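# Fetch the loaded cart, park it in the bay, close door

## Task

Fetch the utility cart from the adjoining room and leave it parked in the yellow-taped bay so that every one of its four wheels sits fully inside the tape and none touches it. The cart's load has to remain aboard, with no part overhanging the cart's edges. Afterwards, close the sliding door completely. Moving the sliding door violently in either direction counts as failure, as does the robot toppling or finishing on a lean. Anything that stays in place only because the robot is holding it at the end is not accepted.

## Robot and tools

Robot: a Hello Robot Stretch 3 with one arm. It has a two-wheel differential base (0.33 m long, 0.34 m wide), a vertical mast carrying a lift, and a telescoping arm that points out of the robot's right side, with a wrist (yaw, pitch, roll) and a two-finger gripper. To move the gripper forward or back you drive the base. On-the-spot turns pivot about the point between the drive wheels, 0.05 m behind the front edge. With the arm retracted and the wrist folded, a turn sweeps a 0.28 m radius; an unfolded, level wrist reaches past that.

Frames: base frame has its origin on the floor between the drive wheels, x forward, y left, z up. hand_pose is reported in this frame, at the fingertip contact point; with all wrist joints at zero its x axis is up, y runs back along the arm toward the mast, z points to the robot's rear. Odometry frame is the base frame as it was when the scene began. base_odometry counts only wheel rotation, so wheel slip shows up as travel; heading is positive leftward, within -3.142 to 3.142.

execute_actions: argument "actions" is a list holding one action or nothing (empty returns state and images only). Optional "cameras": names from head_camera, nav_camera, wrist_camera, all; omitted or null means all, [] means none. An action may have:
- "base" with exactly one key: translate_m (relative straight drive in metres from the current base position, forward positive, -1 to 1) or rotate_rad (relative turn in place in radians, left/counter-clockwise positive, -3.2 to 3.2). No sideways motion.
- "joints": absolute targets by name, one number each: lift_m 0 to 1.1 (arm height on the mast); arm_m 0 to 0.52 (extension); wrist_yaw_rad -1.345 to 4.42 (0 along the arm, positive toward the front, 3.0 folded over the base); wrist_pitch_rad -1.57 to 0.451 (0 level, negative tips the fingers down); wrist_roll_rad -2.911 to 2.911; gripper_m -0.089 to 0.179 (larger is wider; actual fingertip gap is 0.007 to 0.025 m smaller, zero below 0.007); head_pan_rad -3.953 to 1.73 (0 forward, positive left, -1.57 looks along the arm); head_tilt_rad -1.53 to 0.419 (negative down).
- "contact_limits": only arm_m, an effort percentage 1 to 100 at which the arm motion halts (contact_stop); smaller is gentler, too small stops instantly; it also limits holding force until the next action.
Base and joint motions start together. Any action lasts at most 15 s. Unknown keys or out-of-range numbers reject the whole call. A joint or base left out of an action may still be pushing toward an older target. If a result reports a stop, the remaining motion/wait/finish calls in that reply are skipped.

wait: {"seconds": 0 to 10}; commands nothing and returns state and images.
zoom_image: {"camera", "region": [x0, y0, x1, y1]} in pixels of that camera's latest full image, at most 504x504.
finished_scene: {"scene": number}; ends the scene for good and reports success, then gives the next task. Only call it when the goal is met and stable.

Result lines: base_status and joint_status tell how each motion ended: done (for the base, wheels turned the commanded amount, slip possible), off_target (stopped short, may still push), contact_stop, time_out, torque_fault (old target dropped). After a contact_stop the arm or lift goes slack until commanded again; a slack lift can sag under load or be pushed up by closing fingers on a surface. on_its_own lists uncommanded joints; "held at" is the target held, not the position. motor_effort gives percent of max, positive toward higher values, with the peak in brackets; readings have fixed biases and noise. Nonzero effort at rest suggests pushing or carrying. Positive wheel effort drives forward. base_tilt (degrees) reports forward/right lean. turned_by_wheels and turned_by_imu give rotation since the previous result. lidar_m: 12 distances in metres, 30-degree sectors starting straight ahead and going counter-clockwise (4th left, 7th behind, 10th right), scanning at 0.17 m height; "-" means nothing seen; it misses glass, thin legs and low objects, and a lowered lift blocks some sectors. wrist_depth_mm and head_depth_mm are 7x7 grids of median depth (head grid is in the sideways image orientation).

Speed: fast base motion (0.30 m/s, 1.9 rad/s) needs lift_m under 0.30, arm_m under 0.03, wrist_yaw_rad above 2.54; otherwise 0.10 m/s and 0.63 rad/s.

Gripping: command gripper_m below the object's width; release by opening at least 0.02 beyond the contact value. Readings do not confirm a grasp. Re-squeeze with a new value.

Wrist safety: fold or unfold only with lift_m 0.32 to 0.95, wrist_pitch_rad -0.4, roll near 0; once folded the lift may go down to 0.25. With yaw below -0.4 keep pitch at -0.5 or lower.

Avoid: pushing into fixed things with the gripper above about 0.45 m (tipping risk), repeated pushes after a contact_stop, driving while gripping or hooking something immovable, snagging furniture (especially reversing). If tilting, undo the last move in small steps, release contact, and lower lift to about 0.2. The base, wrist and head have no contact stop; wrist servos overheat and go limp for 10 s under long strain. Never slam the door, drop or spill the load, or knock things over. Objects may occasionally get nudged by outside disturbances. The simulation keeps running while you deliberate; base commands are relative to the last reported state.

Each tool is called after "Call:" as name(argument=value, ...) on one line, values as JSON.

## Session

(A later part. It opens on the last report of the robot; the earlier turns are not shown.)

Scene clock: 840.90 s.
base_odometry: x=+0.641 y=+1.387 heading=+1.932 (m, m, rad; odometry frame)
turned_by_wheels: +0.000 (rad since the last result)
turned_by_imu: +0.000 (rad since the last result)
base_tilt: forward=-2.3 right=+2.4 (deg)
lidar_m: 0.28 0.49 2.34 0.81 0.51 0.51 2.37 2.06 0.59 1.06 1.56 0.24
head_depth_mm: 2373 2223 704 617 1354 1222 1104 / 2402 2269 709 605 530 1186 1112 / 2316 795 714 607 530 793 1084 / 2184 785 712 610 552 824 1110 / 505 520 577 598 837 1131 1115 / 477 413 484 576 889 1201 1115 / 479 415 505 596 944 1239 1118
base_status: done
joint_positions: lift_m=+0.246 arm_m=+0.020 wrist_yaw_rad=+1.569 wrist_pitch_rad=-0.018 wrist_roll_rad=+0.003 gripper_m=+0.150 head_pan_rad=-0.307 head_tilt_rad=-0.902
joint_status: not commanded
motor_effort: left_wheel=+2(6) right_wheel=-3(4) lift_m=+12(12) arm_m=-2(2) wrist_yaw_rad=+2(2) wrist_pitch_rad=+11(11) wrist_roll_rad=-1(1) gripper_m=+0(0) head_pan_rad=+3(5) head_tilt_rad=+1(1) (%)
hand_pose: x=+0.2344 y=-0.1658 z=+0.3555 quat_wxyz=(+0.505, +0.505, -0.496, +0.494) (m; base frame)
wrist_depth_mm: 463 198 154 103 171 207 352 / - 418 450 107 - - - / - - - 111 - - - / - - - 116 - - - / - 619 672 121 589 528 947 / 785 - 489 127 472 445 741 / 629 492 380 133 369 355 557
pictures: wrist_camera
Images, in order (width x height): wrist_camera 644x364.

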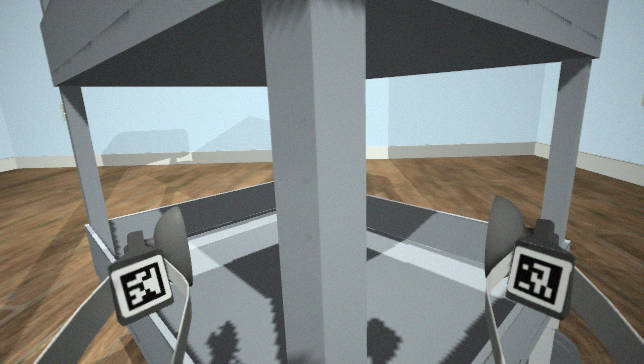

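Call:
execute_actions(actions=[{"joints":{"gripper_m":0.01}}], cameras=["wrist_camera"])

Call:
execute_actions(actions=[{"base":{"rotate_rad":-0.15},"joints":{"wrist_yaw_rad":1.72}}], cameras=["wrist_camera"])

Call:
execute_actions(actions=[{"base":{"translate_m":-0.25},"joints":{"head_pan_rad":-0.2,"head_tilt_rad":-1.0}}])

Scene clock: 845.33 s.
base_odometry: x=+0.641 y=+1.387 heading=+1.932 (m, m, rad; odometry frame)
turned_by_wheels: +0.000 (rad since the last result)
turned_by_imu: +0.001 (rad since the last result)
base_tilt: forward=-2.4 right=+2.4 (deg)
lidar_m: 0.28 0.49 2.34 0.81 0.51 0.51 2.38 2.06 0.59 1.06 1.56 0.24
head_depth_mm: 2416 2247 710 617 1361 1221 1102 / 2390 2232 710 606 528 1191 1117 / 2327 793 711 607 530 792 1078 / 2160 787 715 610 551 824 1109 / 505 519 577 599 837 1138 1115 / 477 414 485 575 889 1204 1117 / 480 415 504 598 943 1243 1115
base_status: not commanded
joint_positions: lift_m=+0.246 arm_m=+0.020 wrist_yaw_rad=+1.580 wrist_pitch_rad=-0.018 wrist_roll_rad=+0.003 gripper_m=+0.011 head_pan_rad=-0.307 head_tilt_rad=-0.902
joint_status: all done
on_its_own: wrist_yaw_rad is at rest, and its effort (-13) is outside its rest range (-12 to +12)
motor_effort: left_wheel=+3(2) right_wheel=-3(4) lift_m=+12(12) arm_m=-1(2) wrist_yaw_rad=-13(15) wrist_pitch_rad=+11(11) wrist_roll_rad=-2(1) gripper_m=-14(96) head_pan_rad=+5(5) head_tilt_rad=+1(1) (%)
hand_pose: x=+0.2344 y=-0.1627 z=+0.3555 quat_wxyz=(+0.502, +0.508, -0.493, +0.497) (m; base frame)
wrist_depth_mm: - 204 156 103 170 197 317 / - 415 467 107 - - - / - - - 111 - - - / - - - 116 - - - / - 612 695 119 558 523 894 / 805 495 499 125 425 461 681 / 610 556 378 132 365 341 544
pictures: wrist_camera
Images, in order (width x height): wrist_camera 644x364.

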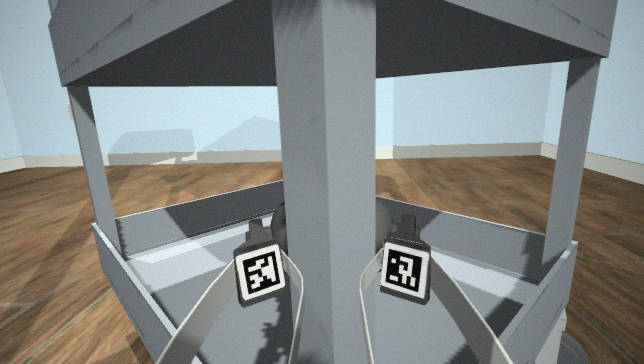

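Scene clock: 846.50 s.
base_odometry: x=+0.641 y=+1.387 heading=+1.783 (m, m, rad; odometry frame)
turned_by_wheels: -0.149 (rad since the last result)
turned_by_imu: -0.149 (rad since the last result)
base_tilt: forward=-2.3 right=+2.3 (deg)
lidar_m: 0.24 0.37 2.45 1.64 0.49 0.51 2.38 2.41 0.59 0.61 1.51 0.22
head_depth_mm: 2042 2159 1759 1583 1387 1232 1103 / 2365 2249 710 620 1338 1223 1126 / 2492 2226 713 607 531 712 1108 / 2360 794 713 609 530 792 1094 / 2238 794 718 610 543 825 1114 / 537 553 582 588 565 1095 1113 / 479 421 458 557 838 1182 1120
base_status: rotate_rad off_target (by the wheels' count: -0.1492 of -0.1500)
joint_positions: lift_m=+0.246 arm_m=+0.020 wrist_yaw_rad=+1.744 wrist_pitch_rad=-0.017 wrist_roll_rad=+0.003 gripper_m=+0.011 head_pan_rad=-0.307 head_tilt_rad=-0.902
joint_status: wrist_yaw_rad off_target (ended at +1.744, target +1.720)
on_its_own: right_wheel is at rest, and its effort (-19) is outside its rest range (-18 to +18); wrist_yaw_rad is at rest, and its effort (-31) is outside its rest range (-12 to +12)
motor_effort: left_wheel=+5(6) right_wheel=-19(21) lift_m=+12(12) arm_m=+1(2) wrist_yaw_rad=-31(41) wrist_pitch_rad=+11(11) wrist_roll_rad=-1(1) gripper_m=-13(14) head_pan_rad=+4(4) head_tilt_rad=+1(1) (%)
hand_pose: x=+0.2306 y=-0.1208 z=+0.3557 quat_wxyz=(+0.459, +0.546, -0.450, +0.537) (m; base frame)
wrist_depth_mm: - 234 157 111 170 199 290 / - 415 462 115 - - - / - - - 121 - - - / - - - 126 - - - / - 648 688 129 601 533 851 / 810 557 499 135 454 466 667 / 613 577 383 142 369 331 541
pictures: wrist_camera
Images, in order (width x height): wrist_camera 644x364.

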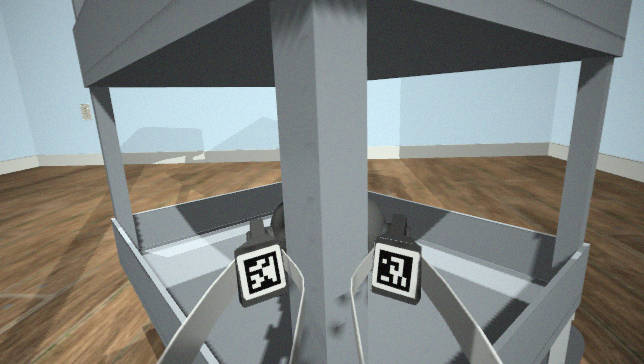

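Scene clock: 850.00 s.
base_odometry: x=+0.694 y=+1.142 heading=+1.783 (m, m, rad; odometry frame)
turned_by_wheels: +0.000 (rad since the last result)
turned_by_imu: +0.001 (rad since the last result)
base_tilt: forward=-2.3 right=+2.4 (deg)
lidar_m: 0.22 0.34 2.42 0.40 0.40 2.30 2.13 2.15 1.64 0.57 1.54 0.21
head_depth_mm: 2284 696 656 1465 1330 1196 1108 / 2368 709 646 567 1270 1199 1130 / 2360 719 647 570 513 983 1106 / 2387 743 649 570 532 1085 1111 / 575 640 638 573 822 1174 1110 / 442 478 529 574 876 1214 1105 / 392 403 497 586 1169 1217 1104
base_status: done
joint_positions: lift_m=+0.245 arm_m=+0.020 wrist_yaw_rad=+1.836 wrist_pitch_rad=-0.018 wrist_roll_rad=+0.003 gripper_m=+0.011 head_pan_rad=-0.207 head_tilt_rad=-0.988
joint_status: all done
on_its_own: wrist_yaw_rad is held at +1.831, not at your +1.720, by its stall guard, which is not easing now
motor_effort: left_wheel=+3(7) right_wheel=-7(30) lift_m=+13(13) arm_m=+4(4) wrist_yaw_rad=-6(56) wrist_pitch_rad=+11(11) wrist_roll_rad=-1(1) gripper_m=-12(16) head_pan_rad=+4(19) head_tilt_rad=-8(20) (%)
hand_pose: x=+0.2255 y=-0.0976 z=+0.3555 quat_wxyz=(+0.434, +0.566, -0.425, +0.557) (m; base frame)
wrist_depth_mm: - 336 169 109 171 181 226 / - - 468 114 - - - / - - - 119 - - - / - - - 123 - - - / - 974 681 127 612 547 455 / 797 746 478 132 443 460 415 / 606 605 373 141 373 371 385
pictures: head_camera (sideways: a quarter turn clockwise sets it upright), nav_camera (sideways: a quarter turn counterclockwise sets it upright), wrist_camera
Images, in order (width x height): head_camera 896x504, nav_camera 672x504, wrist_camera 644x364.

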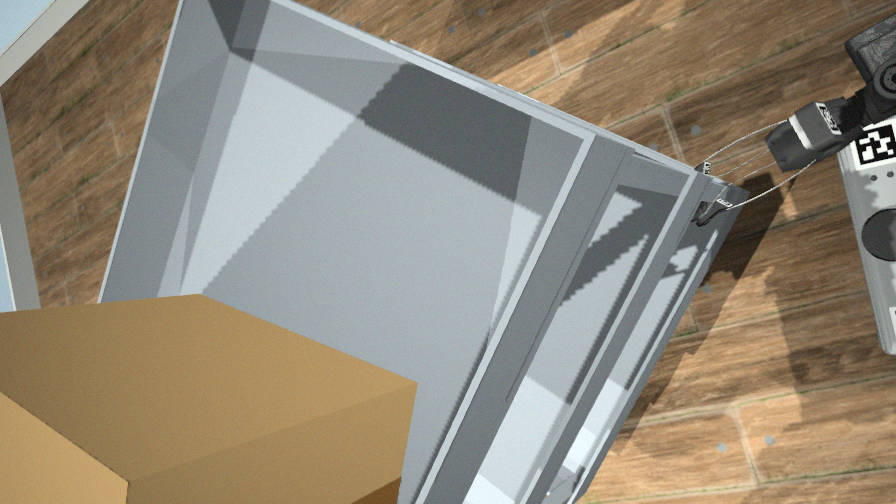

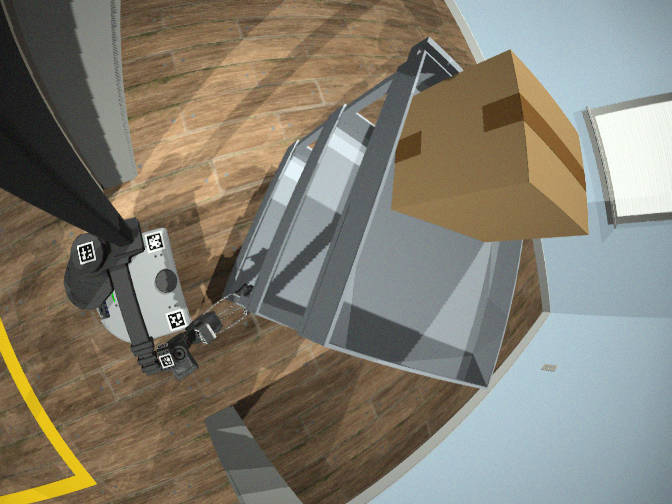

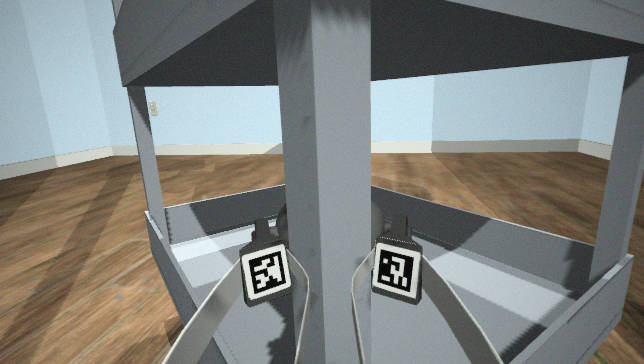

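Call:
execute_actions(actions=[{"base":{"rotate_rad":0.13},"joints":{"wrist_yaw_rad":1.72,"head_pan_rad":-0.75,"head_tilt_rad":-1.0}}], cameras=[])

Call:
execute_actions(actions=[{"base":{"translate_m":-0.15}}])

Scene clock: 865.47 s.
base_odometry: x=+0.694 y=+1.142 heading=+1.913 (m, m, rad; odometry frame)
turned_by_wheels: +0.130 (rad since the last result)
turned_by_imu: +0.130 (rad since the last result)
base_tilt: forward=-2.4 right=+2.4 (deg)
lidar_m: 0.26 0.46 2.33 0.40 0.38 2.20 2.13 2.13 1.58 0.57 1.59 0.22
head_depth_mm: 1631 1829 1697 1493 1333 1195 1106 / 1790 1940 1701 1502 1340 1199 - / 1983 1984 1714 1503 1338 1227 - / 2185 723 679 603 772 1159 1113 / 2376 724 653 572 526 1070 1103 / 2408 729 654 574 536 1090 1108 / 2407 732 658 577 538 1093 1108
base_status: done
joint_positions: lift_m=+0.245 arm_m=+0.020 wrist_yaw_rad=+1.718 wrist_pitch_rad=-0.019 wrist_roll_rad=+0.003 gripper_m=+0.011 head_pan_rad=-0.743 head_tilt_rad=-0.988
joint_status: all done
motor_effort: left_wheel=-2(3) right_wheel=+8(15) lift_m=+13(13) arm_m=+3(4) wrist_yaw_rad=+2(54) wrist_pitch_rad=+12(12) wrist_roll_rad=-1(2) gripper_m=-9(14) head_pan_rad=-3(40) head_tilt_rad=-7(8) (%)
hand_pose: x=+0.2316 y=-0.1272 z=+0.3551 quat_wxyz=(+0.467, +0.541, -0.457, +0.530) (m; base frame)
wrist_depth_mm: - 359 171 108 175 183 224 / - - 486 112 - - - / - - - 116 - - - / - - - 121 - - - / - - 695 126 617 531 441 / 801 750 496 130 449 462 411 / 610 618 375 139 367 367 349
pictures: none
No camera images: the call's "cameras" was empty. Leave "cameras" out to get every camera's image.

Scene clock: 868.03 s.
base_odometry: x=+0.745 y=+1.001 heading=+1.913 (m, m, rad; odometry frame)
turned_by_wheels: +0.000 (rad since the last result)
turned_by_imu: +0.001 (rad since the last result)
base_tilt: forward=-2.4 right=+2.4 (deg)
lidar_m: 0.24 0.39 0.41 0.32 2.35 2.05 1.98 2.06 1.57 0.57 0.60 0.21
head_depth_mm: 1620 1829 1690 1488 1179 1195 1101 / 1789 1940 1705 1489 1334 1202 - / 1991 1984 1712 1503 1347 1221 - / 2188 1940 1685 1444 1298 1174 1120 / 2330 712 651 572 518 1053 1095 / 2407 730 653 574 519 1057 1108 / 2416 730 656 575 522 1062 1110
base_status: done
joint_positions: lift_m=+0.245 arm_m=+0.020 wrist_yaw_rad=+1.784 wrist_pitch_rad=-0.018 wrist_roll_rad=+0.003 gripper_m=+0.011 head_pan_rad=-0.743 head_tilt_rad=-0.988
joint_status: not commanded
on_its_own: wrist_yaw_rad is held at +1.774, not at your +1.720, by its stall guard, which is not easing now; wrist_yaw_rad is at rest, and its effort (-13) is outside its rest range (-12 to +12)
motor_effort: left_wheel=-1(6) right_wheel=-3(18) lift_m=+13(13) arm_m=+3(3) wrist_yaw_rad=-13(48) wrist_pitch_rad=+11(12) wrist_roll_rad=-2(1) gripper_m=-12(16) head_pan_rad=-4(4) head_tilt_rad=-7(7) (%)
hand_pose: x=+0.2286 y=-0.1107 z=+0.3554 quat_wxyz=(+0.449, +0.555, -0.439, +0.545) (m; base frame)
wrist_depth_mm: - 351 169 109 172 180 227 / - - 473 114 - - - / - - - 118 - - - / - - - 123 - - - / - - 683 127 612 548 456 / 807 745 476 132 451 459 413 / 610 605 383 141 368 364 363
pictures: head_camera (sideways: a quarter turn clockwise sets it upright), nav_camera (sideways: a quarter turn counterclockwise sets it upright), wrist_camera
Images, in order (width x height): head_camera 896x504, nav_camera 672x504, wrist_camera 644x364.

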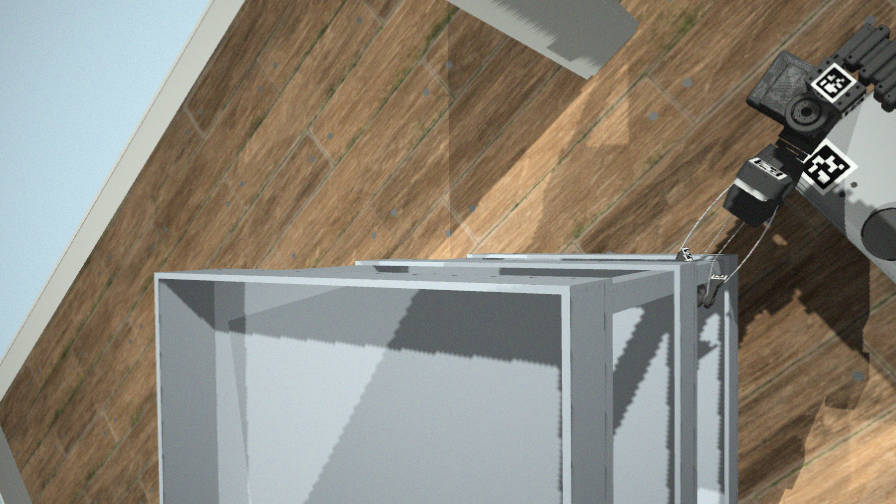

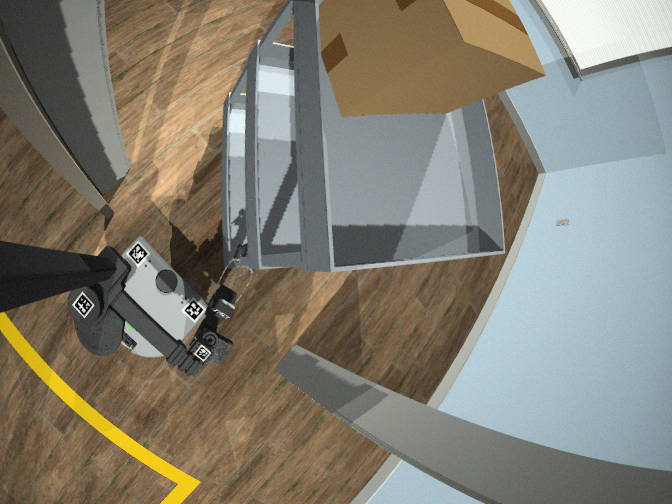

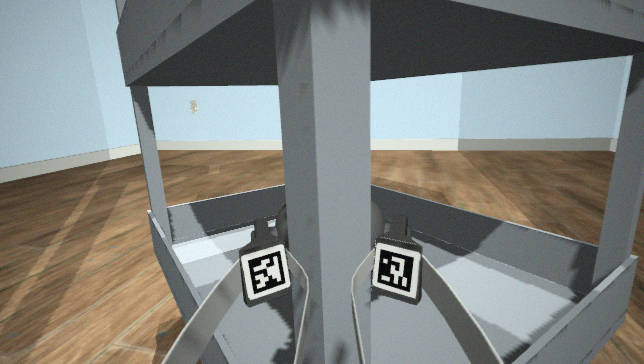

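Call:
execute_actions(actions=[{"base":{"translate_m":-0.25},"joints":{"arm_m":0.10,"wrist_yaw_rad":1.76,"head_pan_rad":-0.4,"head_tilt_rad":-1.0}}])

Scene clock: 881.07 s.
base_odometry: x=+0.829 y=+0.766 heading=+1.913 (m, m, rad; odometry frame)
turned_by_wheels: +0.000 (rad since the last result)
turned_by_imu: +0.001 (rad since the last result)
base_tilt: forward=-2.4 right=+2.4 (deg)
lidar_m: 0.26 0.34 0.40 0.98 2.35 1.79 1.73 1.81 1.57 1.08 0.27 0.26
head_depth_mm: 2156 1989 1694 1489 1270 1203 1083 / 2346 718 634 558 612 1224 1097 / 2377 719 647 569 807 1154 1123 / 2381 723 649 570 821 1102 1114 / 2391 729 653 574 822 1163 1104 / 2384 732 635 556 826 1168 1105 / 534 428 432 516 828 1164 1096
base_status: done
joint_positions: lift_m=+0.245 arm_m=+0.100 wrist_yaw_rad=+1.761 wrist_pitch_rad=-0.018 wrist_roll_rad=+0.003 gripper_m=+0.011 head_pan_rad=-0.407 head_tilt_rad=-0.988
joint_status: all done
motor_effort: left_wheel=-2(4) right_wheel=-1(21) lift_m=+13(13) arm_m=+2(11) wrist_yaw_rad=-2(62) wrist_pitch_rad=+11(12) wrist_roll_rad=-1(1) gripper_m=-11(17) head_pan_rad=+5(33) head_tilt_rad=-7(8) (%)
hand_pose: x=+0.2298 y=-0.1965 z=+0.3555 quat_wxyz=(+0.455, +0.550, -0.445, +0.541) (m; base frame)
wrist_depth_mm: 238 174 155 109 169 258 - / 371 416 468 113 - - - / - - - 118 - - - / - - - 123 - - - / 562 633 688 126 573 542 962 / 512 500 502 131 430 522 721 / 595 358 381 140 366 566 572
pictures: head_camera (sideways: a quarter turn clockwise sets it upright), nav_camera (sideways: a quarter turn counterclockwise sets it upright), wrist_camera
Images, in order (width x height): head_camera 896x504, nav_camera 672x504, wrist_camera 644x364.

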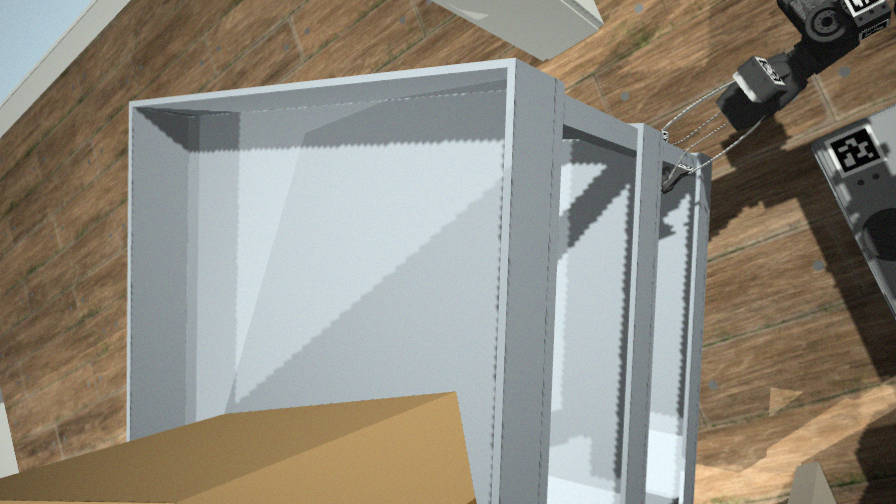

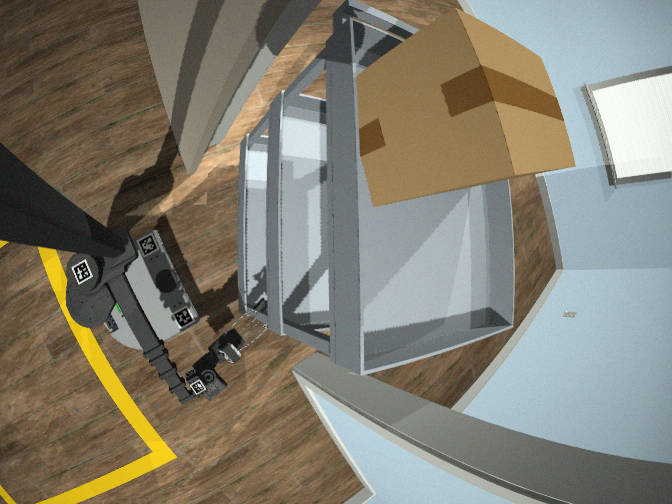

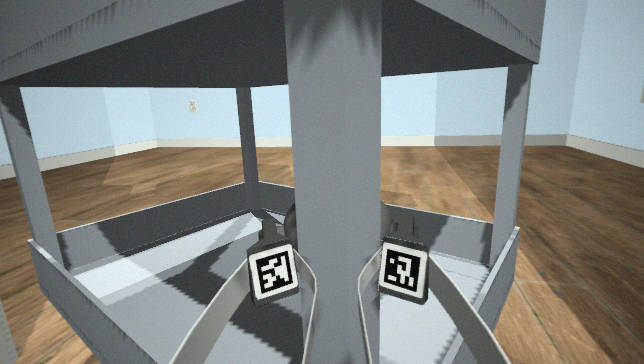

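Call:
execute_actions(actions=[{"base":{"translate_m":-0.08},"joints":{"arm_m":0.21,"wrist_yaw_rad":1.76,"head_pan_rad":0.0,"head_tilt_rad":-1.1}}])

Scene clock: 890.90 s.
base_odometry: x=+0.855 y=+0.690 heading=+1.914 (m, m, rad; odometry frame)
turned_by_wheels: +0.001 (rad since the last result)
turned_by_imu: +0.002 (rad since the last result)
base_tilt: forward=-2.3 right=+2.3 (deg)
lidar_m: 0.25 0.30 0.45 1.31 2.30 1.71 1.65 1.72 1.57 1.37 0.29 0.25
head_depth_mm: 695 656 585 527 797 1161 1094 / 651 634 587 531 820 1163 1094 / 316 357 456 540 834 1182 - / 317 358 459 547 847 1190 - / 318 358 461 551 1137 1194 - / 319 360 463 862 1165 1190 1117 / 322 361 485 765 1118 1195 1109
base_status: done
joint_positions: lift_m=+0.245 arm_m=+0.209 wrist_yaw_rad=+1.838 wrist_pitch_rad=-0.015 wrist_roll_rad=+0.002 gripper_m=+0.011 head_pan_rad=-0.007 head_tilt_rad=-1.087
joint_status: wrist_yaw_rad off_target (ended at +1.838, target +1.760); the others done
on_its_own: wrist_yaw_rad is at rest, and its effort (-99) is outside its rest range (-12 to +12)
motor_effort: left_wheel=+9(10) right_wheel=-18(25) lift_m=+13(13) arm_m=+13(15) wrist_yaw_rad=-99(100) wrist_pitch_rad=+9(12) wrist_roll_rad=-1(1) gripper_m=-19(20) head_pan_rad=+5(38) head_tilt_rad=-7(20) (%)
hand_pose: x=+0.2254 y=-0.2865 z=+0.3562 quat_wxyz=(+0.433, +0.566, -0.425, +0.558) (m; base frame)
wrist_depth_mm: 189 158 151 112 194 - - / 360 391 423 116 - - - / - - - 121 - - - / - - - 126 - - - / 582 644 734 129 568 927 952 / 511 501 479 135 448 708 706 / 369 387 381 142 373 570 564
pictures: head_camera (sideways: a quarter turn clockwise sets it upright), nav_camera (sideways: a quarter turn counterclockwise sets it upright), wrist_camera
Images, in order (width x height): head_camera 896x504, nav_camera 672x504, wrist_camera 644x364.

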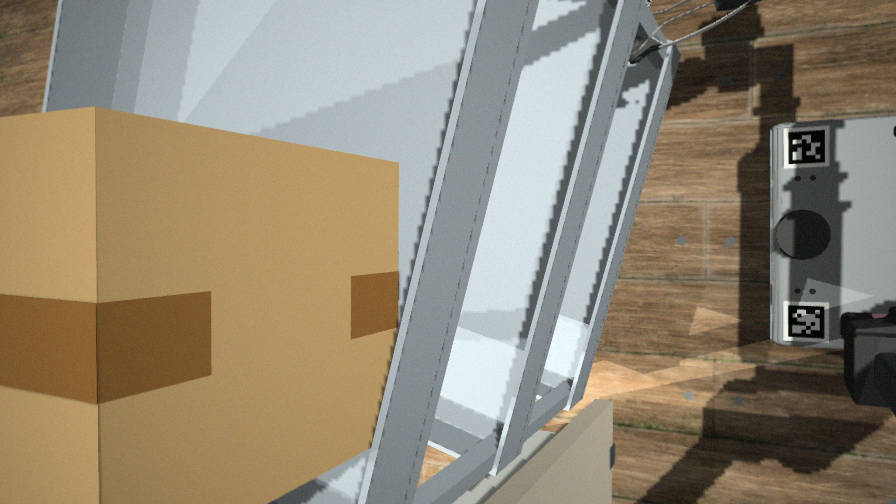

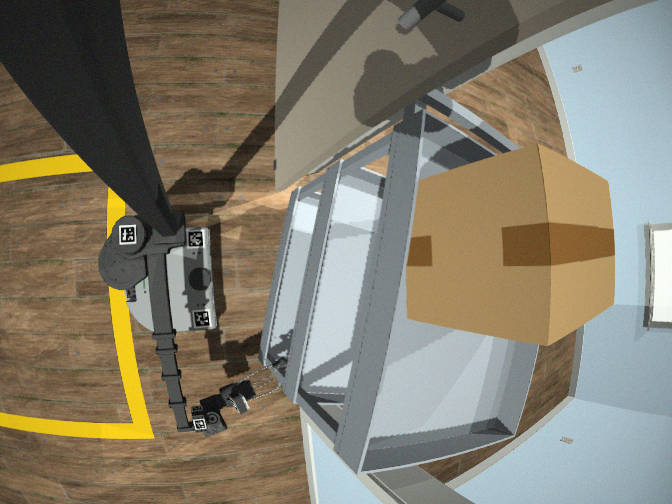

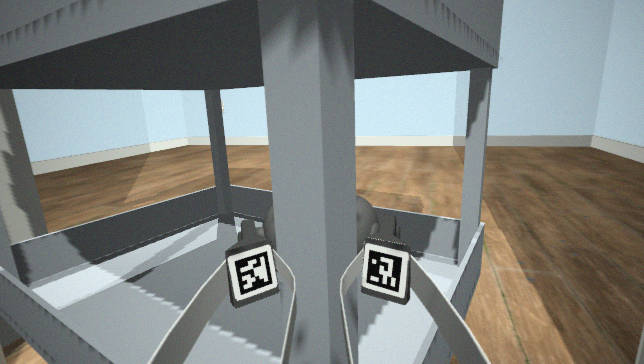

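Call:
execute_actions(actions=[{"base":{"translate_m":-0.06},"joints":{"arm_m":0.26,"wrist_yaw_rad":1.86}}])

Scene clock: 898.13 s.
base_odometry: x=+0.876 y=+0.634 heading=+1.914 (m, m, rad; odometry frame)
turned_by_wheels: +0.000 (rad since the last result)
turned_by_imu: +0.000 (rad since the last result)
base_tilt: forward=-2.4 right=+2.4 (deg)
lidar_m: 0.27 0.33 0.54 1.80 2.22 1.64 1.59 1.66 1.56 1.51 0.31 0.27
head_depth_mm: 319 373 579 527 816 1155 1091 / 321 364 466 537 831 1168 1097 / 321 367 471 546 847 1184 - / 323 369 475 556 1133 1197 - / 325 375 482 870 1170 1192 - / 327 378 513 823 1273 1193 1114 / 1934 596 564 1007 1257 1200 1110
base_status: done
joint_positions: lift_m=+0.245 arm_m=+0.260 wrist_yaw_rad=+1.883 wrist_pitch_rad=-0.017 wrist_roll_rad=+0.002 gripper_m=+0.011 head_pan_rad=-0.007 head_tilt_rad=-1.087
joint_status: wrist_yaw_rad off_target (ended at +1.883, target +1.860); the others done
on_its_own: wrist_yaw_rad is at rest, and its effort (-29) is outside its rest range (-12 to +12)
motor_effort: left_wheel=-4(16) right_wheel=+11(39) lift_m=+13(12) arm_m=+4(19) wrist_yaw_rad=-29(100) wrist_pitch_rad=+11(11) wrist_roll_rad=-1(1) gripper_m=-11(22) head_pan_rad=+3(4) head_tilt_rad=-7(7) (%)
hand_pose: x=+0.2221 y=-0.3261 z=+0.3557 quat_wxyz=(+0.421, +0.576, -0.411, +0.568) (m; base frame)
wrist_depth_mm: 223 172 155 108 168 270 - / 372 410 459 112 - - - / 694 - - 116 - - - / 699 - - 122 - - - / 561 647 698 126 563 537 869 / 496 505 494 130 438 586 403 / 584 369 382 139 356 573 392
pictures: head_camera (sideways: a quarter turn clockwise sets it upright), nav_camera (sideways: a quarter turn counterclockwise sets it upright), wrist_camera
Images, in order (width x height): head_camera 896x504, nav_camera 672x504, wrist_camera 644x364.

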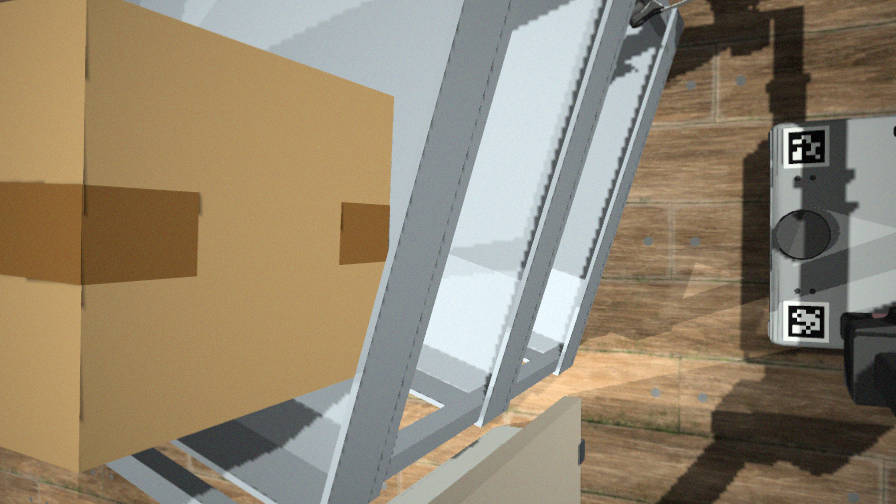

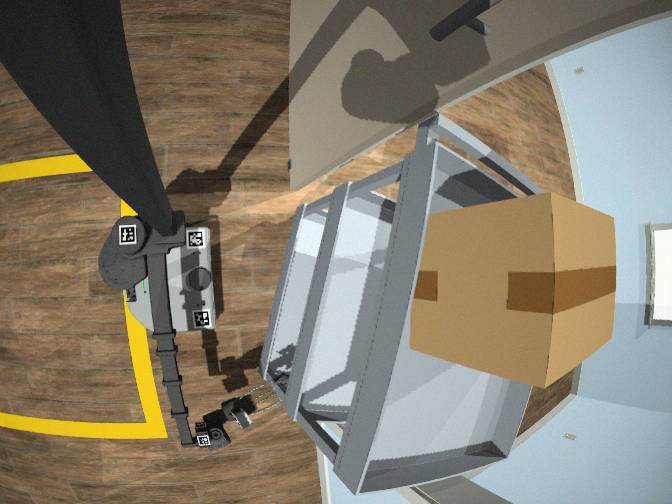

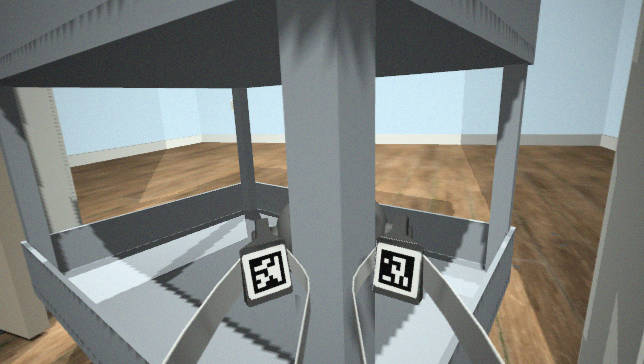

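Call:
execute_actions(actions=[{"base":{"translate_m":-0.07},"joints":{"arm_m":0.29,"wrist_yaw_rad":1.88,"head_pan_rad":0.25,"head_tilt_rad":-0.85}}])

Scene clock: 907.70 s.
base_odometry: x=+0.899 y=+0.568 heading=+1.914 (m, m, rad; odometry frame)
turned_by_wheels: +0.000 (rad since the last result)
turned_by_imu: +0.001 (rad since the last result)
base_tilt: forward=-2.4 right=+2.4 (deg)
lidar_m: 0.30 0.37 0.65 2.11 2.12 1.57 1.52 1.58 1.56 1.51 0.33 0.30
head_depth_mm: 528 402 361 434 497 777 953 / 2785 405 378 459 521 792 1037 / 2895 2468 407 496 562 837 1102 / 2971 2471 688 632 854 1085 1121 / 3020 2494 1980 600 1381 1240 1117 / 3089 2508 2019 812 1006 1245 1128 / 3140 680 616 757 1055 1268 1125
base_status: done
joint_positions: lift_m=+0.245 arm_m=+0.290 wrist_yaw_rad=+1.844 wrist_pitch_rad=-0.016 wrist_roll_rad=+0.002 gripper_m=+0.010 head_pan_rad=+0.243 head_tilt_rad=-0.853
joint_status: wrist_yaw_rad off_target (ended at +1.844, target +1.880); the others done
on_its_own: wrist_yaw_rad is at rest, and its effort (+47) is outside its rest range (-12 to +12)
motor_effort: left_wheel=+0(11) right_wheel=-7(36) lift_m=+12(13) arm_m=-1(10) wrist_yaw_rad=+47(65) wrist_pitch_rad=+10(11) wrist_roll_rad=-1(1) gripper_m=-14(16) head_pan_rad=+5(26) head_tilt_rad=+2(26) (%)
hand_pose: x=+0.2250 y=-0.3662 z=+0.3560 quat_wxyz=(+0.432, +0.567, -0.423, +0.559) (m; base frame)
wrist_depth_mm: 228 173 155 109 150 263 324 / 362 404 461 113 407 - 320 / 733 - - 118 - - 334 / 739 - - 123 - - 345 / 562 645 698 125 557 491 357 / 479 500 497 130 428 477 369 / 590 370 380 143 371 462 382
pictures: head_camera (sideways: a quarter turn clockwise sets it upright), nav_camera (sideways: a quarter turn counterclockwise sets it upright), wrist_camera
Images, in order (width x height): head_camera 896x504, nav_camera 672x504, wrist_camera 644x364.

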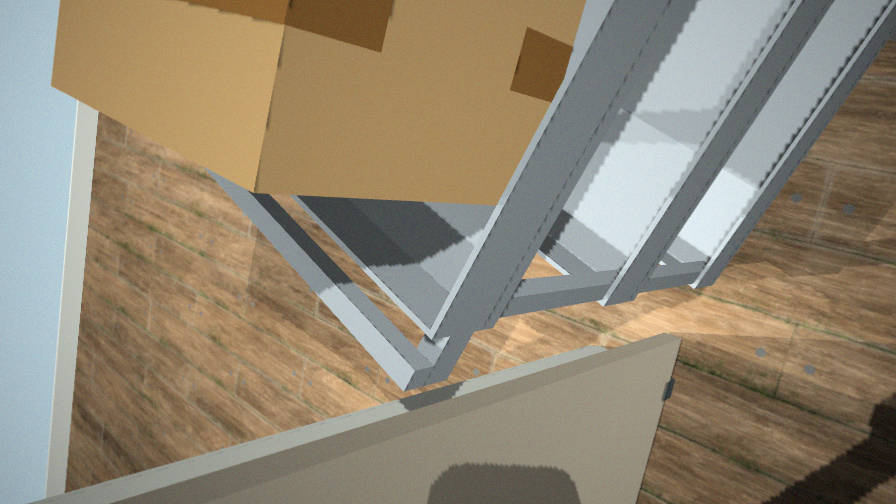

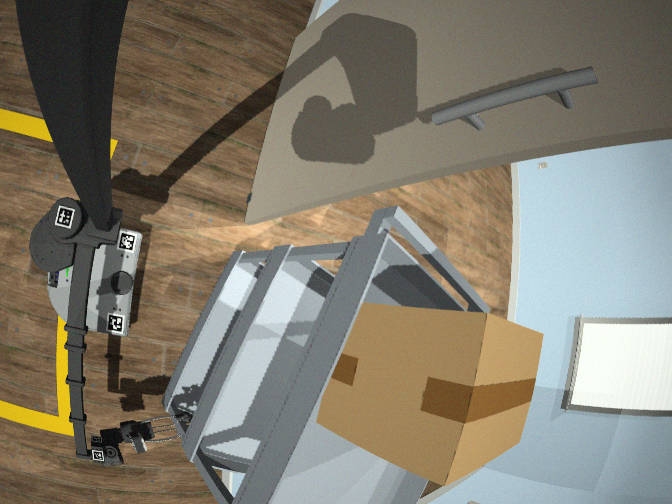

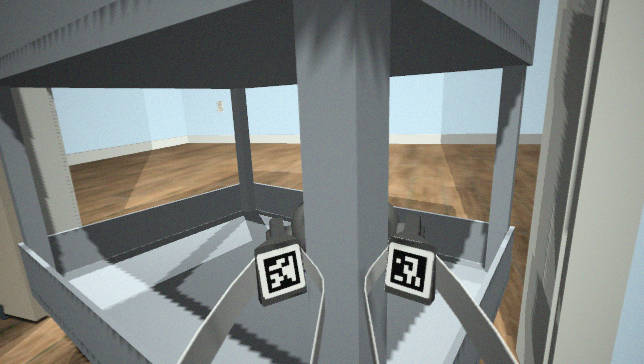

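Call:
execute_actions(actions=[{"base":{"translate_m":-0.06},"joints":{"arm_m":0.22,"wrist_yaw_rad":1.84,"head_pan_rad":-0.5,"head_tilt_rad":-0.85}}])

Scene clock: 922.17 s.
base_odometry: x=+0.919 y=+0.511 heading=+1.913 (m, m, rad; odometry frame)
turned_by_wheels: -0.001 (rad since the last result)
turned_by_imu: +0.000 (rad since the last result)
base_tilt: forward=-2.4 right=+2.5 (deg)
lidar_m: 0.33 0.44 0.73 2.26 2.04 1.51 1.46 1.53 1.56 1.51 0.33 0.32
head_depth_mm: 687 768 732 609 567 1230 1098 / 2170 811 755 632 578 833 1099 / 2567 2484 757 635 581 839 1098 / 2987 2483 760 636 583 838 1102 / 3055 2467 476 558 583 843 1118 / 575 413 426 517 584 842 1123 / 552 416 413 499 567 846 1131
base_status: done
joint_positions: lift_m=+0.245 arm_m=+0.221 wrist_yaw_rad=+1.797 wrist_pitch_rad=-0.017 wrist_roll_rad=+0.002 gripper_m=+0.010 head_pan_rad=-0.493 head_tilt_rad=-0.852
joint_status: wrist_yaw_rad off_target (ended at +1.797, target +1.840); the others done
on_its_own: wrist_yaw_rad is at rest, and its effort (+55) is outside its rest range (-12 to +12)
motor_effort: left_wheel=-6(9) right_wheel=+9(23) lift_m=+13(13) arm_m=-7(11) wrist_yaw_rad=+55(93) wrist_pitch_rad=+10(10) wrist_roll_rad=-1(1) gripper_m=-13(18) head_pan_rad=-4(48) head_tilt_rad=+1(2) (%)
hand_pose: x=+0.2279 y=-0.3081 z=+0.3558 quat_wxyz=(+0.445, +0.557, -0.436, +0.549) (m; base frame)
wrist_depth_mm: 342 202 156 109 150 213 366 / 486 409 462 113 421 - 395 / 602 - - 117 - - 396 / 608 - - 123 - - 410 / 632 629 691 126 565 516 414 / 667 469 492 130 432 473 437 / 618 383 381 142 367 518 453
pictures: head_camera (sideways: a quarter turn clockwise sets it upright), nav_camera (sideways: a quarter turn counterclockwise sets it upright), wrist_camera
Images, in order (width x height): head_camera 896x504, nav_camera 672x504, wrist_camera 644x364.

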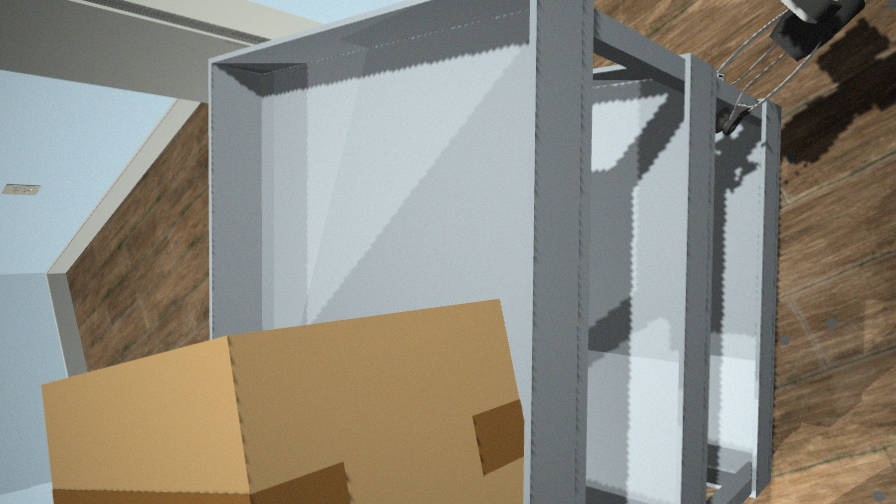

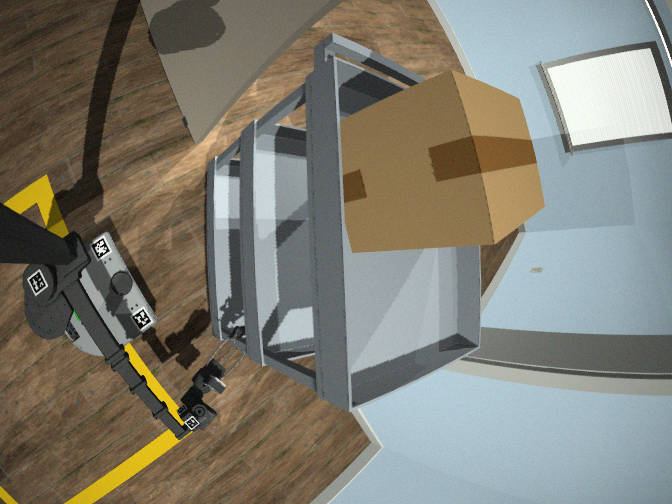

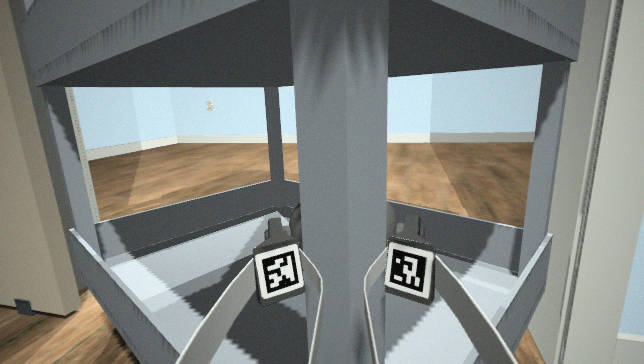

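Call:
execute_actions(actions=[{"base":{"translate_m":-0.06},"joints":{"arm_m":0.18,"wrist_yaw_rad":1.80,"head_pan_rad":0.2,"head_tilt_rad":-0.8}}])

Scene clock: 927.53 s.
base_odometry: x=+0.940 y=+0.455 heading=+1.914 (m, m, rad; odometry frame)
turned_by_wheels: +0.001 (rad since the last result)
turned_by_imu: +0.002 (rad since the last result)
base_tilt: forward=-2.3 right=+2.4 (deg)
lidar_m: 0.33 0.51 0.82 2.26 1.96 1.45 1.40 1.46 1.56 1.51 0.31 0.30
head_depth_mm: 2730 447 429 498 549 778 734 / 2808 450 462 546 549 808 994 / 2975 466 504 576 895 1019 1111 / 3010 2635 722 637 956 1198 1128 / 3119 2731 726 1631 1415 1291 1131 / 3210 2761 2018 905 1103 1288 1134 / 3109 615 707 883 1168 1291 1143
base_status: done
joint_positions: lift_m=+0.245 arm_m=+0.180 wrist_yaw_rad=+1.820 wrist_pitch_rad=-0.017 wrist_roll_rad=+0.002 gripper_m=+0.011 head_pan_rad=+0.193 head_tilt_rad=-0.803
joint_status: wrist_yaw_rad off_target (ended at +1.820, target +1.800); the others done
on_its_own: wrist_yaw_rad is at rest, and its effort (-26) is outside its rest range (-12 to +12)
motor_effort: left_wheel=+4(5) right_wheel=-15(17) lift_m=+13(13) arm_m=+2(5) wrist_yaw_rad=-26(37) wrist_pitch_rad=+10(10) wrist_roll_rad=-1(1) gripper_m=-12(12) head_pan_rad=+5(48) head_tilt_rad=+2(9) (%)
hand_pose: x=+0.2265 y=-0.2618 z=+0.3559 quat_wxyz=(+0.439, +0.562, -0.429, +0.554) (m; base frame)
wrist_depth_mm: 611 299 162 110 169 179 240 / 637 548 457 114 - - 476 / 658 817 - 119 - - 497 / 699 810 - 124 - - 437 / 738 685 689 128 601 538 438 / 760 702 494 133 453 470 416 / 610 607 380 141 374 369 473
pictures: head_camera (sideways: a quarter turn clockwise sets it upright), nav_camera (sideways: a quarter turn counterclockwise sets it upright), wrist_camera
Images, in order (width x height): head_camera 896x504, nav_camera 672x504, wrist_camera 644x364.

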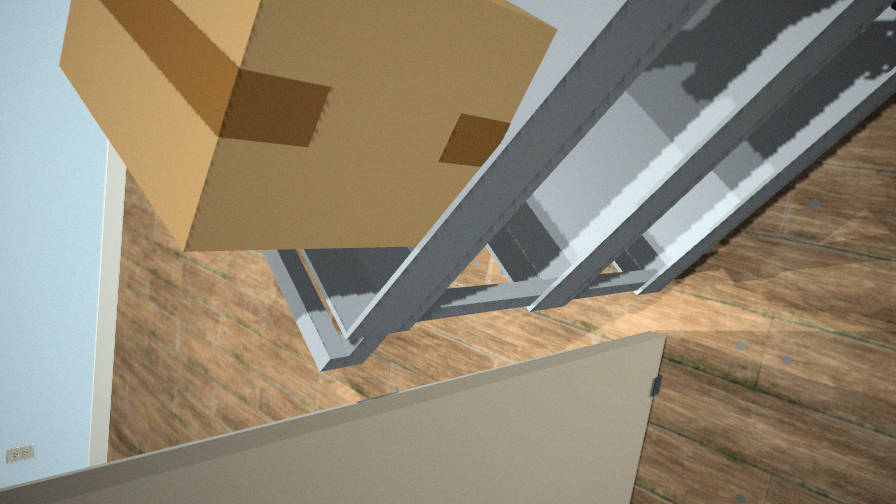

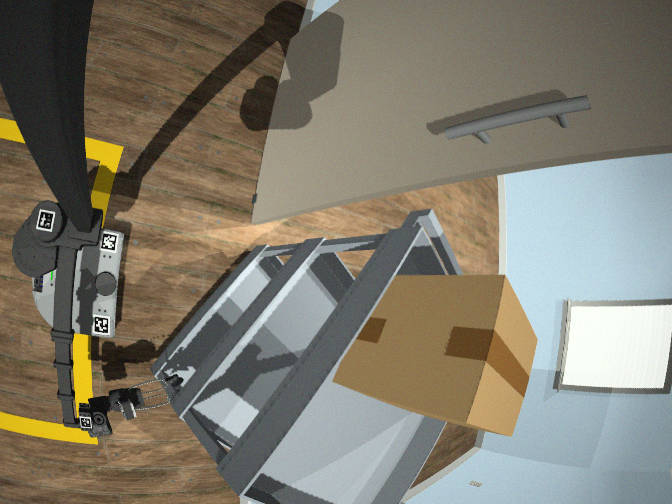

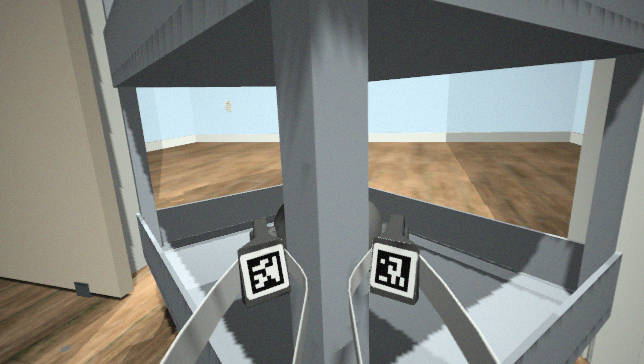

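Call:
execute_actions(actions=[{"base":{"translate_m":-0.12},"joints":{"wrist_yaw_rad":1.82}}])

Scene clock: 934.80 s.
base_odometry: x=+0.980 y=+0.342 heading=+1.914 (m, m, rad; odometry frame)
turned_by_wheels: +0.000 (rad since the last result)
turned_by_imu: +0.001 (rad since the last result)
base_tilt: forward=-2.3 right=+2.3 (deg)
lidar_m: 0.36 0.76 0.99 2.26 1.79 1.32 1.29 1.34 1.56 1.51 0.30 0.30
head_depth_mm: 2847 455 479 550 532 794 729 / 3004 483 531 591 896 827 1032 / 3076 2532 612 649 931 1152 1136 / 3155 2687 750 1004 1394 1257 1139 / 3231 2733 2148 1700 1398 1282 1134 / 3248 768 873 1042 1361 1287 1137 / 627 714 873 1085 1398 1286 1138
base_status: done
joint_positions: lift_m=+0.245 arm_m=+0.180 wrist_yaw_rad=+1.875 wrist_pitch_rad=-0.016 wrist_roll_rad=+0.002 gripper_m=+0.010 head_pan_rad=+0.193 head_tilt_rad=-0.803
joint_status: wrist_yaw_rad off_target (ended at +1.875, target +1.820)
on_its_own: wrist_yaw_rad is held at +1.868, not at your +1.820, by its stall guard, which is not easing now
motor_effort: left_wheel=+2(5) right_wheel=-6(30) lift_m=+13(13) arm_m=+3(3) wrist_yaw_rad=-10(36) wrist_pitch_rad=+10(10) wrist_roll_rad=-1(1) gripper_m=-11(14) head_pan_rad=+5(5) head_tilt_rad=+2(2) (%)
hand_pose: x=+0.2227 y=-0.2481 z=+0.3560 quat_wxyz=(+0.423, +0.574, -0.414, +0.566) (m; base frame)
wrist_depth_mm: 808 740 211 108 169 178 188 / 836 768 483 112 608 - 538 / 895 820 - 116 - - 569 / 957 827 - 121 836 - 567 / - 865 742 127 654 565 540 / 786 773 762 131 451 472 424 / 616 603 417 138 371 366 362
pictures: head_camera (sideways: a quarter turn clockwise sets it upright), nav_camera (sideways: a quarter turn counterclockwise sets it upright), wrist_camera
Images, in order (width x height): head_camera 896x504, nav_camera 672x504, wrist_camera 644x364.

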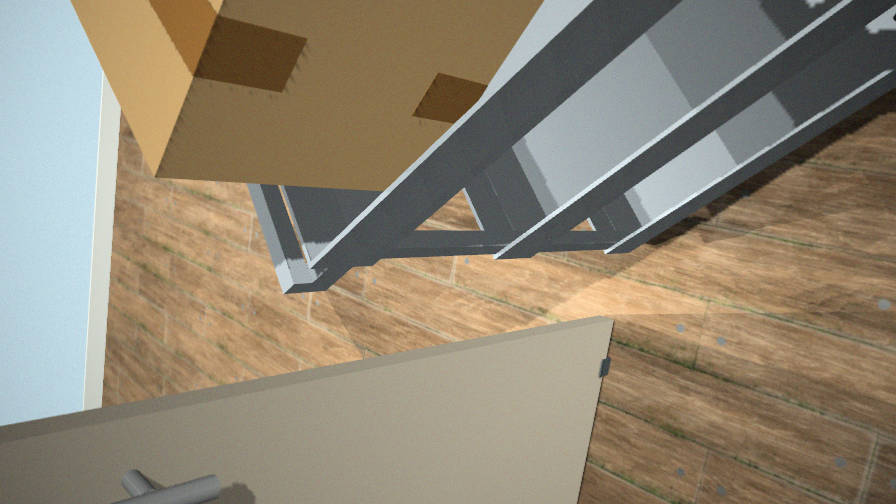

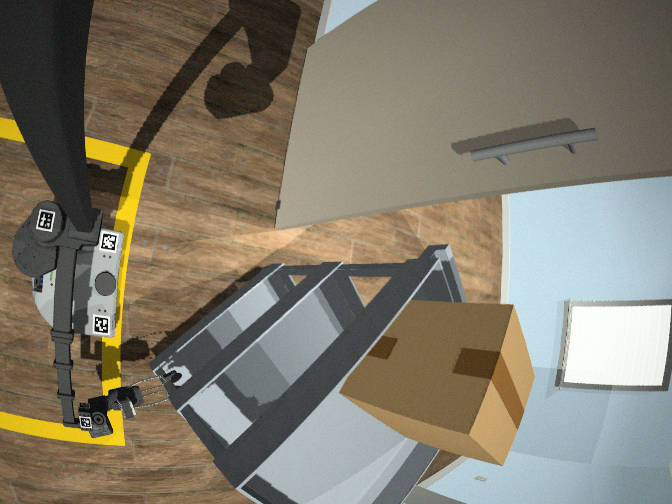

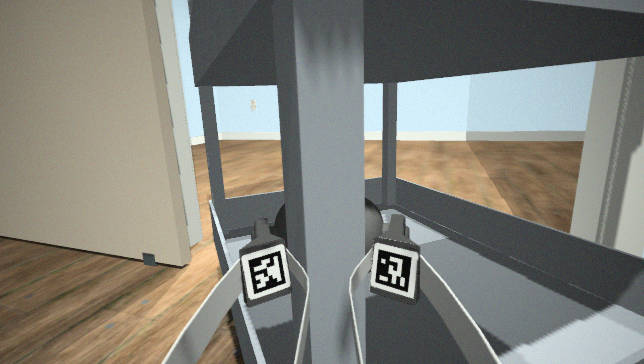

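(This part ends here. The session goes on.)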